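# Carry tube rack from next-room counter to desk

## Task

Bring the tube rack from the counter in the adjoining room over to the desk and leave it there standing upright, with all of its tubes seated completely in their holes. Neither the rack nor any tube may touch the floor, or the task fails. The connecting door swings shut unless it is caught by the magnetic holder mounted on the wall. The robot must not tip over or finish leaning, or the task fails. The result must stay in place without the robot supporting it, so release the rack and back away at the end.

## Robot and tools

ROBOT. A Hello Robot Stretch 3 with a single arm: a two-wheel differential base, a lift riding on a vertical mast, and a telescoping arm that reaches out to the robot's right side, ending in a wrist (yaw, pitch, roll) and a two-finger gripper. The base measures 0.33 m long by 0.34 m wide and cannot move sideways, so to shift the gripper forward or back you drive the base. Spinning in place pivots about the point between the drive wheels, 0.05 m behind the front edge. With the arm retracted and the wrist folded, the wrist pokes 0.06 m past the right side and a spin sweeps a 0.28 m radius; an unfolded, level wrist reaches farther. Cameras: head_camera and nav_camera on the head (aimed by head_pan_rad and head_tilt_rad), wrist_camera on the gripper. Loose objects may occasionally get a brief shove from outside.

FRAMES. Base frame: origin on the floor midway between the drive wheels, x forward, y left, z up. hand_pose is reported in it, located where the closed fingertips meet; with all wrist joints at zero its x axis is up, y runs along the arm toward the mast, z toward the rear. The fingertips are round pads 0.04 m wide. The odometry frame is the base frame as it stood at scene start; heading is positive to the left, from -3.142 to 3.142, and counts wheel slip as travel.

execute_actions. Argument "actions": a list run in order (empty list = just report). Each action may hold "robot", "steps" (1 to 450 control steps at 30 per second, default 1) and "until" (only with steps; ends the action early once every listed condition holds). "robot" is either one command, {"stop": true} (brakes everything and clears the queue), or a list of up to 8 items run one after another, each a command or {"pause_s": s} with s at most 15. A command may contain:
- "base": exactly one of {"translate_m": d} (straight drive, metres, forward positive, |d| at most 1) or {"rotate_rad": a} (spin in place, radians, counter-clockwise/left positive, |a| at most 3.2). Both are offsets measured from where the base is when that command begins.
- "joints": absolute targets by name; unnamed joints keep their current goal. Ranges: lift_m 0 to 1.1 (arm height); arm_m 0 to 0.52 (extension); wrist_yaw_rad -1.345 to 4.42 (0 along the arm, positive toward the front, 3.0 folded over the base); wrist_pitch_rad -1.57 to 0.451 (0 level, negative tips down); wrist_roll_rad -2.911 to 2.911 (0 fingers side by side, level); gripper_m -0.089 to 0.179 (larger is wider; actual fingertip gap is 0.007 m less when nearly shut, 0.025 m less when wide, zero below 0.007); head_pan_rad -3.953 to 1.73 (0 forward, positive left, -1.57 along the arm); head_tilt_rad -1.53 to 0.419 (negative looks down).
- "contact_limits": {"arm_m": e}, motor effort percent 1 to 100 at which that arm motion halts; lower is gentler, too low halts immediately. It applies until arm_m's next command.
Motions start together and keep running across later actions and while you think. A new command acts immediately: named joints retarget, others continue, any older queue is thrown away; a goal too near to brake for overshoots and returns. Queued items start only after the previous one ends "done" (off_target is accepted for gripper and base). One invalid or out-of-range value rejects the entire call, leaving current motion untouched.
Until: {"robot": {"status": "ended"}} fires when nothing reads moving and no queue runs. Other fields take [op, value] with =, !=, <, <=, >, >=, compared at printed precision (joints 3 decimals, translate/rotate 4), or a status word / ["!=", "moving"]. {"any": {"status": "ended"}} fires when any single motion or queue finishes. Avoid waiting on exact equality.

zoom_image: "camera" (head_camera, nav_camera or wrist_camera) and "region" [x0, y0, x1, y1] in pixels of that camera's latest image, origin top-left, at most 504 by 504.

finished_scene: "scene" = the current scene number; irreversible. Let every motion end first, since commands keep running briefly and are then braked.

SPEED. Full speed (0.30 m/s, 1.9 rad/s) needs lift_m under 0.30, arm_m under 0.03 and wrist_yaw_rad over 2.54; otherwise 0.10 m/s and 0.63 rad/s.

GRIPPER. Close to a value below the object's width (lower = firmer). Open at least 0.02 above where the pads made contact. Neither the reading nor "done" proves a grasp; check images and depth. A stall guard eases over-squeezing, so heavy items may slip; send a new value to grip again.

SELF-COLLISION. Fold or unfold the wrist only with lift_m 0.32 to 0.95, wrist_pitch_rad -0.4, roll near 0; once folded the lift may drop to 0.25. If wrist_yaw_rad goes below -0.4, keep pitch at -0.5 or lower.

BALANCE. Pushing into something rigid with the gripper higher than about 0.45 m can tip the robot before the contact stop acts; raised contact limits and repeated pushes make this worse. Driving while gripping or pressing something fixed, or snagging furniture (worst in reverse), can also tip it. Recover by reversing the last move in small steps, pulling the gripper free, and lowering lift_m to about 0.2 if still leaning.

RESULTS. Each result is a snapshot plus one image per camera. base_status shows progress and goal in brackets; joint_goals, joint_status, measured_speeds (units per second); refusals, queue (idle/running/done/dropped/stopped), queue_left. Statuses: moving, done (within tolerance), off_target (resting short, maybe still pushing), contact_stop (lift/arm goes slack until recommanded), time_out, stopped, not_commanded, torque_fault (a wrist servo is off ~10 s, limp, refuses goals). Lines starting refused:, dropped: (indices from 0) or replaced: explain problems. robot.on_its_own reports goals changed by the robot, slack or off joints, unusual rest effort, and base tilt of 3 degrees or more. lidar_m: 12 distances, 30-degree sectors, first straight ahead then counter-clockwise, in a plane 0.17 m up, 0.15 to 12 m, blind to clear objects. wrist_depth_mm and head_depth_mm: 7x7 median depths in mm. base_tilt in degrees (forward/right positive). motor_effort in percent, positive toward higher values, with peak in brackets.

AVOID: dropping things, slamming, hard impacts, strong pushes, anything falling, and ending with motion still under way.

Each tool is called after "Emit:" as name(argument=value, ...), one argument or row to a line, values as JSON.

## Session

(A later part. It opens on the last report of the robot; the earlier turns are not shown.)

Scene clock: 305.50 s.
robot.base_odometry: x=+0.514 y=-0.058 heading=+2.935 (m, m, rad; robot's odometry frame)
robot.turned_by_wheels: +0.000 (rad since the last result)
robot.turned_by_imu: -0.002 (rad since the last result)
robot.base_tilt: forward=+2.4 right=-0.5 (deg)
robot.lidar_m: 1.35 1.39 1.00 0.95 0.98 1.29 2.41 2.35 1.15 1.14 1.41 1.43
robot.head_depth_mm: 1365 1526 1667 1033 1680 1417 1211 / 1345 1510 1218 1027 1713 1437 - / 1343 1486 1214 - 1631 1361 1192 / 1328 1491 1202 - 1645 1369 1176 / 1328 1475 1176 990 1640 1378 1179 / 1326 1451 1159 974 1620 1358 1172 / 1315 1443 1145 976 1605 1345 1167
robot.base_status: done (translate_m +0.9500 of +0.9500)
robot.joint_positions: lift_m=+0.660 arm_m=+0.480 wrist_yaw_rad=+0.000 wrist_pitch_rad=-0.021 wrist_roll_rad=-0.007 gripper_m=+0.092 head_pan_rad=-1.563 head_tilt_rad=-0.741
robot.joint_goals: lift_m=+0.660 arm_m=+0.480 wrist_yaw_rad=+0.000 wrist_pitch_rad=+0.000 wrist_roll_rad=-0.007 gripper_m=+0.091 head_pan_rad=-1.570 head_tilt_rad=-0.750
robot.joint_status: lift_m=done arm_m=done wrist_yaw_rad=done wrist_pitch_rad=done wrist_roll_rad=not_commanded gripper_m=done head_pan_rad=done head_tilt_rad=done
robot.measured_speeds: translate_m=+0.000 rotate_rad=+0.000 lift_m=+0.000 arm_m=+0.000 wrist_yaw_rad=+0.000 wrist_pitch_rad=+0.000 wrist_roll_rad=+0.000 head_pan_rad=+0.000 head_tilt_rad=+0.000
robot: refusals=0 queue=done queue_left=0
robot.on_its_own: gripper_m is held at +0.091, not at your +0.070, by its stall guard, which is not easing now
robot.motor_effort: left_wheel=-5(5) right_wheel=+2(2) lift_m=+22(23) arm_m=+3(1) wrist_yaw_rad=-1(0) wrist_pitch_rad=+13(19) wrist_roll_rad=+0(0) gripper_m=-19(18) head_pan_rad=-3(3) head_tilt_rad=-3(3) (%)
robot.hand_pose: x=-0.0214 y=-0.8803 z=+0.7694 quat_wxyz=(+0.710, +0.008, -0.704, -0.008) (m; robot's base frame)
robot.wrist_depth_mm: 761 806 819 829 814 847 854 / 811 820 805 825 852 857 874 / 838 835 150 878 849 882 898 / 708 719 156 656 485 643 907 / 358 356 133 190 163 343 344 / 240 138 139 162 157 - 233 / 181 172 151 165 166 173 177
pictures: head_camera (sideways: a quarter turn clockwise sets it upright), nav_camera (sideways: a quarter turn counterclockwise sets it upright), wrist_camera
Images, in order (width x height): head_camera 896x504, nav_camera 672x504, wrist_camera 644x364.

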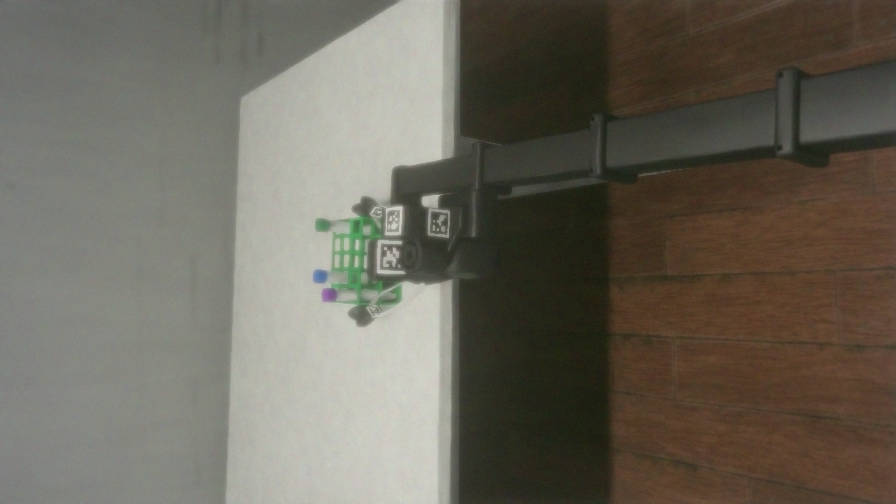

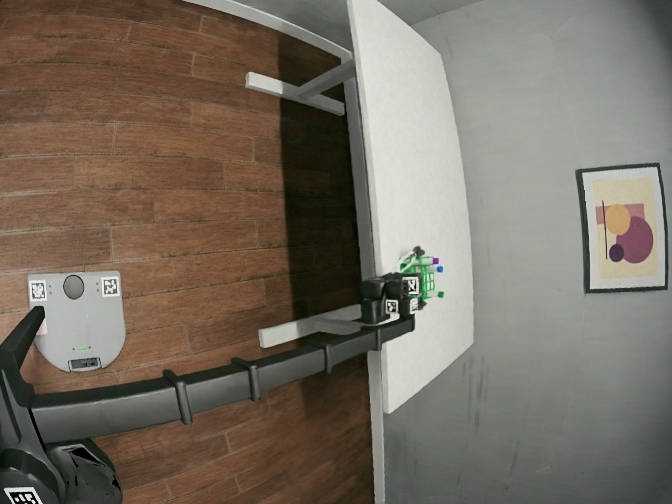

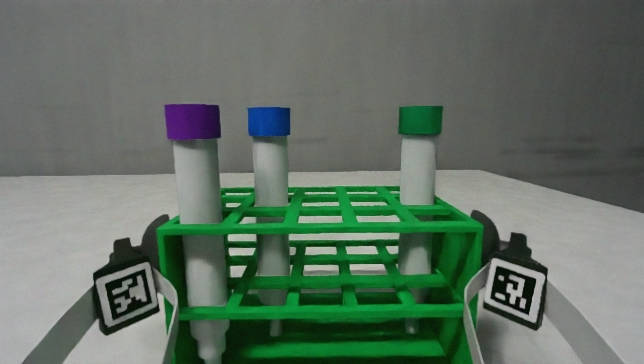

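Emit:
execute_actions(
  actions=[
    {"robot":[{"joints":{"gripper_m":0.179}},{"joints":{"arm_m":0.2}}],"steps":450,"until":{"robot":{"status":"ended"}}},
  ],
)

Scene clock: 312.40 s.
robot.base_odometry: x=+0.514 y=-0.058 heading=+2.935 (m, m, rad; robot's odometry frame)
robot.turned_by_wheels: +0.000 (rad since the last result)
robot.turned_by_imu: -0.002 (rad since the last result)
robot.base_tilt: forward=+2.6 right=-0.5 (deg)
robot.lidar_m: 1.35 1.38 1.01 0.95 0.98 1.29 2.41 2.35 1.15 1.14 1.41 1.43
robot.head_depth_mm: 1353 1526 1671 1038 1697 1399 1205 / 1352 1501 1215 1022 1688 1400 - / 1343 1498 1203 1011 1654 1328 1193 / 1336 1479 1187 993 - 1305 1181 / 1323 1472 1164 987 1624 1364 1182 / 1318 1464 1150 987 1617 1353 1182 / 1315 1452 1140 974 1617 1347 1162
robot.base_status: done (translate_m +0.9500 of +0.9500)
robot.joint_positions: lift_m=+0.660 arm_m=+0.200 wrist_yaw_rad=+0.000 wrist_pitch_rad=-0.021 wrist_roll_rad=-0.007 gripper_m=+0.179 head_pan_rad=-1.563 head_tilt_rad=-0.741
robot.joint_goals: lift_m=+0.660 arm_m=+0.200 wrist_yaw_rad=+0.000 wrist_pitch_rad=+0.000 wrist_roll_rad=-0.007 gripper_m=+0.179 head_pan_rad=-1.570 head_tilt_rad=-0.750
robot.joint_status: lift_m=done arm_m=done wrist_yaw_rad=done wrist_pitch_rad=done wrist_roll_rad=not_commanded gripper_m=done head_pan_rad=done head_tilt_rad=done
robot.measured_speeds: translate_m=+0.000 rotate_rad=+0.000 lift_m=+0.000 arm_m=+0.000 wrist_yaw_rad=+0.000 wrist_pitch_rad=+0.000 wrist_roll_rad=+0.000 head_pan_rad=+0.000 head_tilt_rad=+0.000
robot: refusals=0 queue=done queue_left=0
robot.motor_effort: left_wheel=-4(4) right_wheel=+2(2) lift_m=+22(21) arm_m=-2(3) wrist_yaw_rad=+0(0) wrist_pitch_rad=+13(13) wrist_roll_rad=+0(0) gripper_m=-1(86) head_pan_rad=-3(3) head_tilt_rad=-3(3) (%)
robot.hand_pose: x=-0.0214 y=-0.6009 z=+0.7694 quat_wxyz=(+0.710, +0.008, -0.704, -0.008) (m; robot's base frame)
robot.wrist_depth_mm: - - - - - - - / - - - - - - - / - - - - - - - / 720 698 695 481 683 659 - / 364 361 355 352 350 367 346 / - - - - - - - / - - - - - - -
pictures: head_camera (sideways: a quarter turn clockwise sets it upright), nav_camera (sideways: a quarter turn counterclockwise sets it upright), wrist_camera
Images, in order (width x height): head_camera 896x504, nav_camera 672x504, wrist_camera 644x364.

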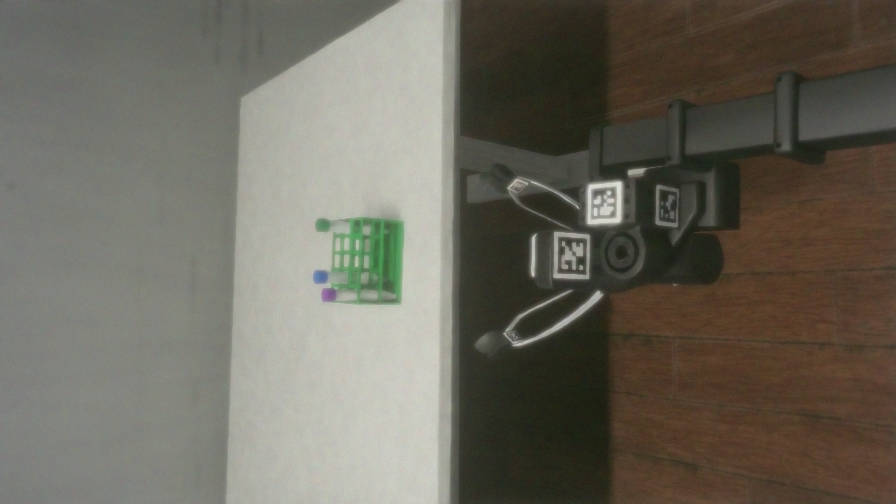

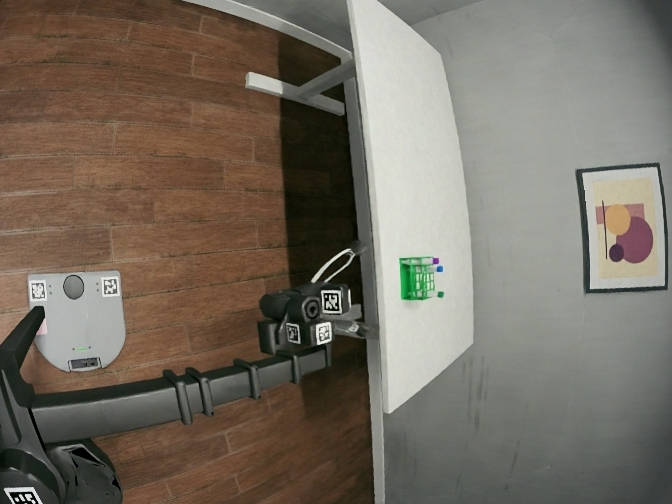

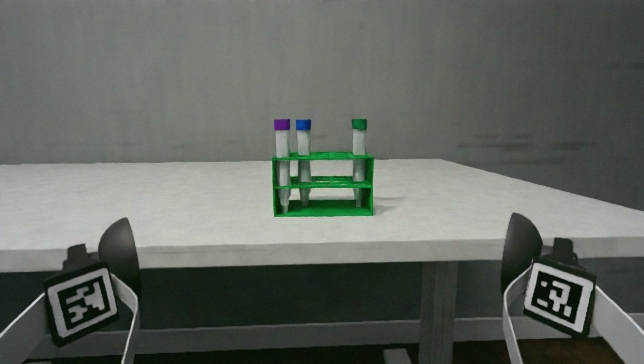

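Emit:
zoom_image(
  camera="wrist_camera",
  region=[260,105,390,225],
)

Region (260, 105, 390, 225) of wrist_camera's 644x364 image, scaled by 3.877; it fills the top 465 rows of this view, and the rest is white.

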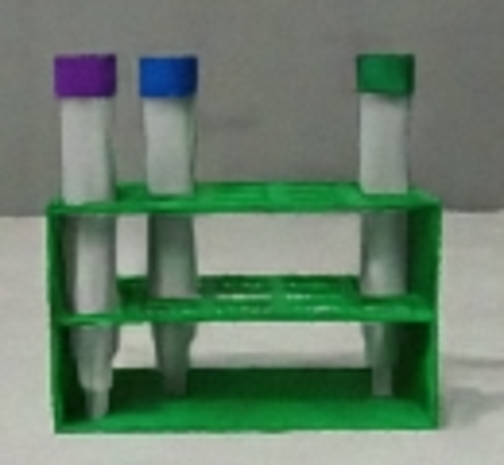

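All level and seated.

Emit:
finished_scene(
  scene=2,
)

The scene is finished: the task was done.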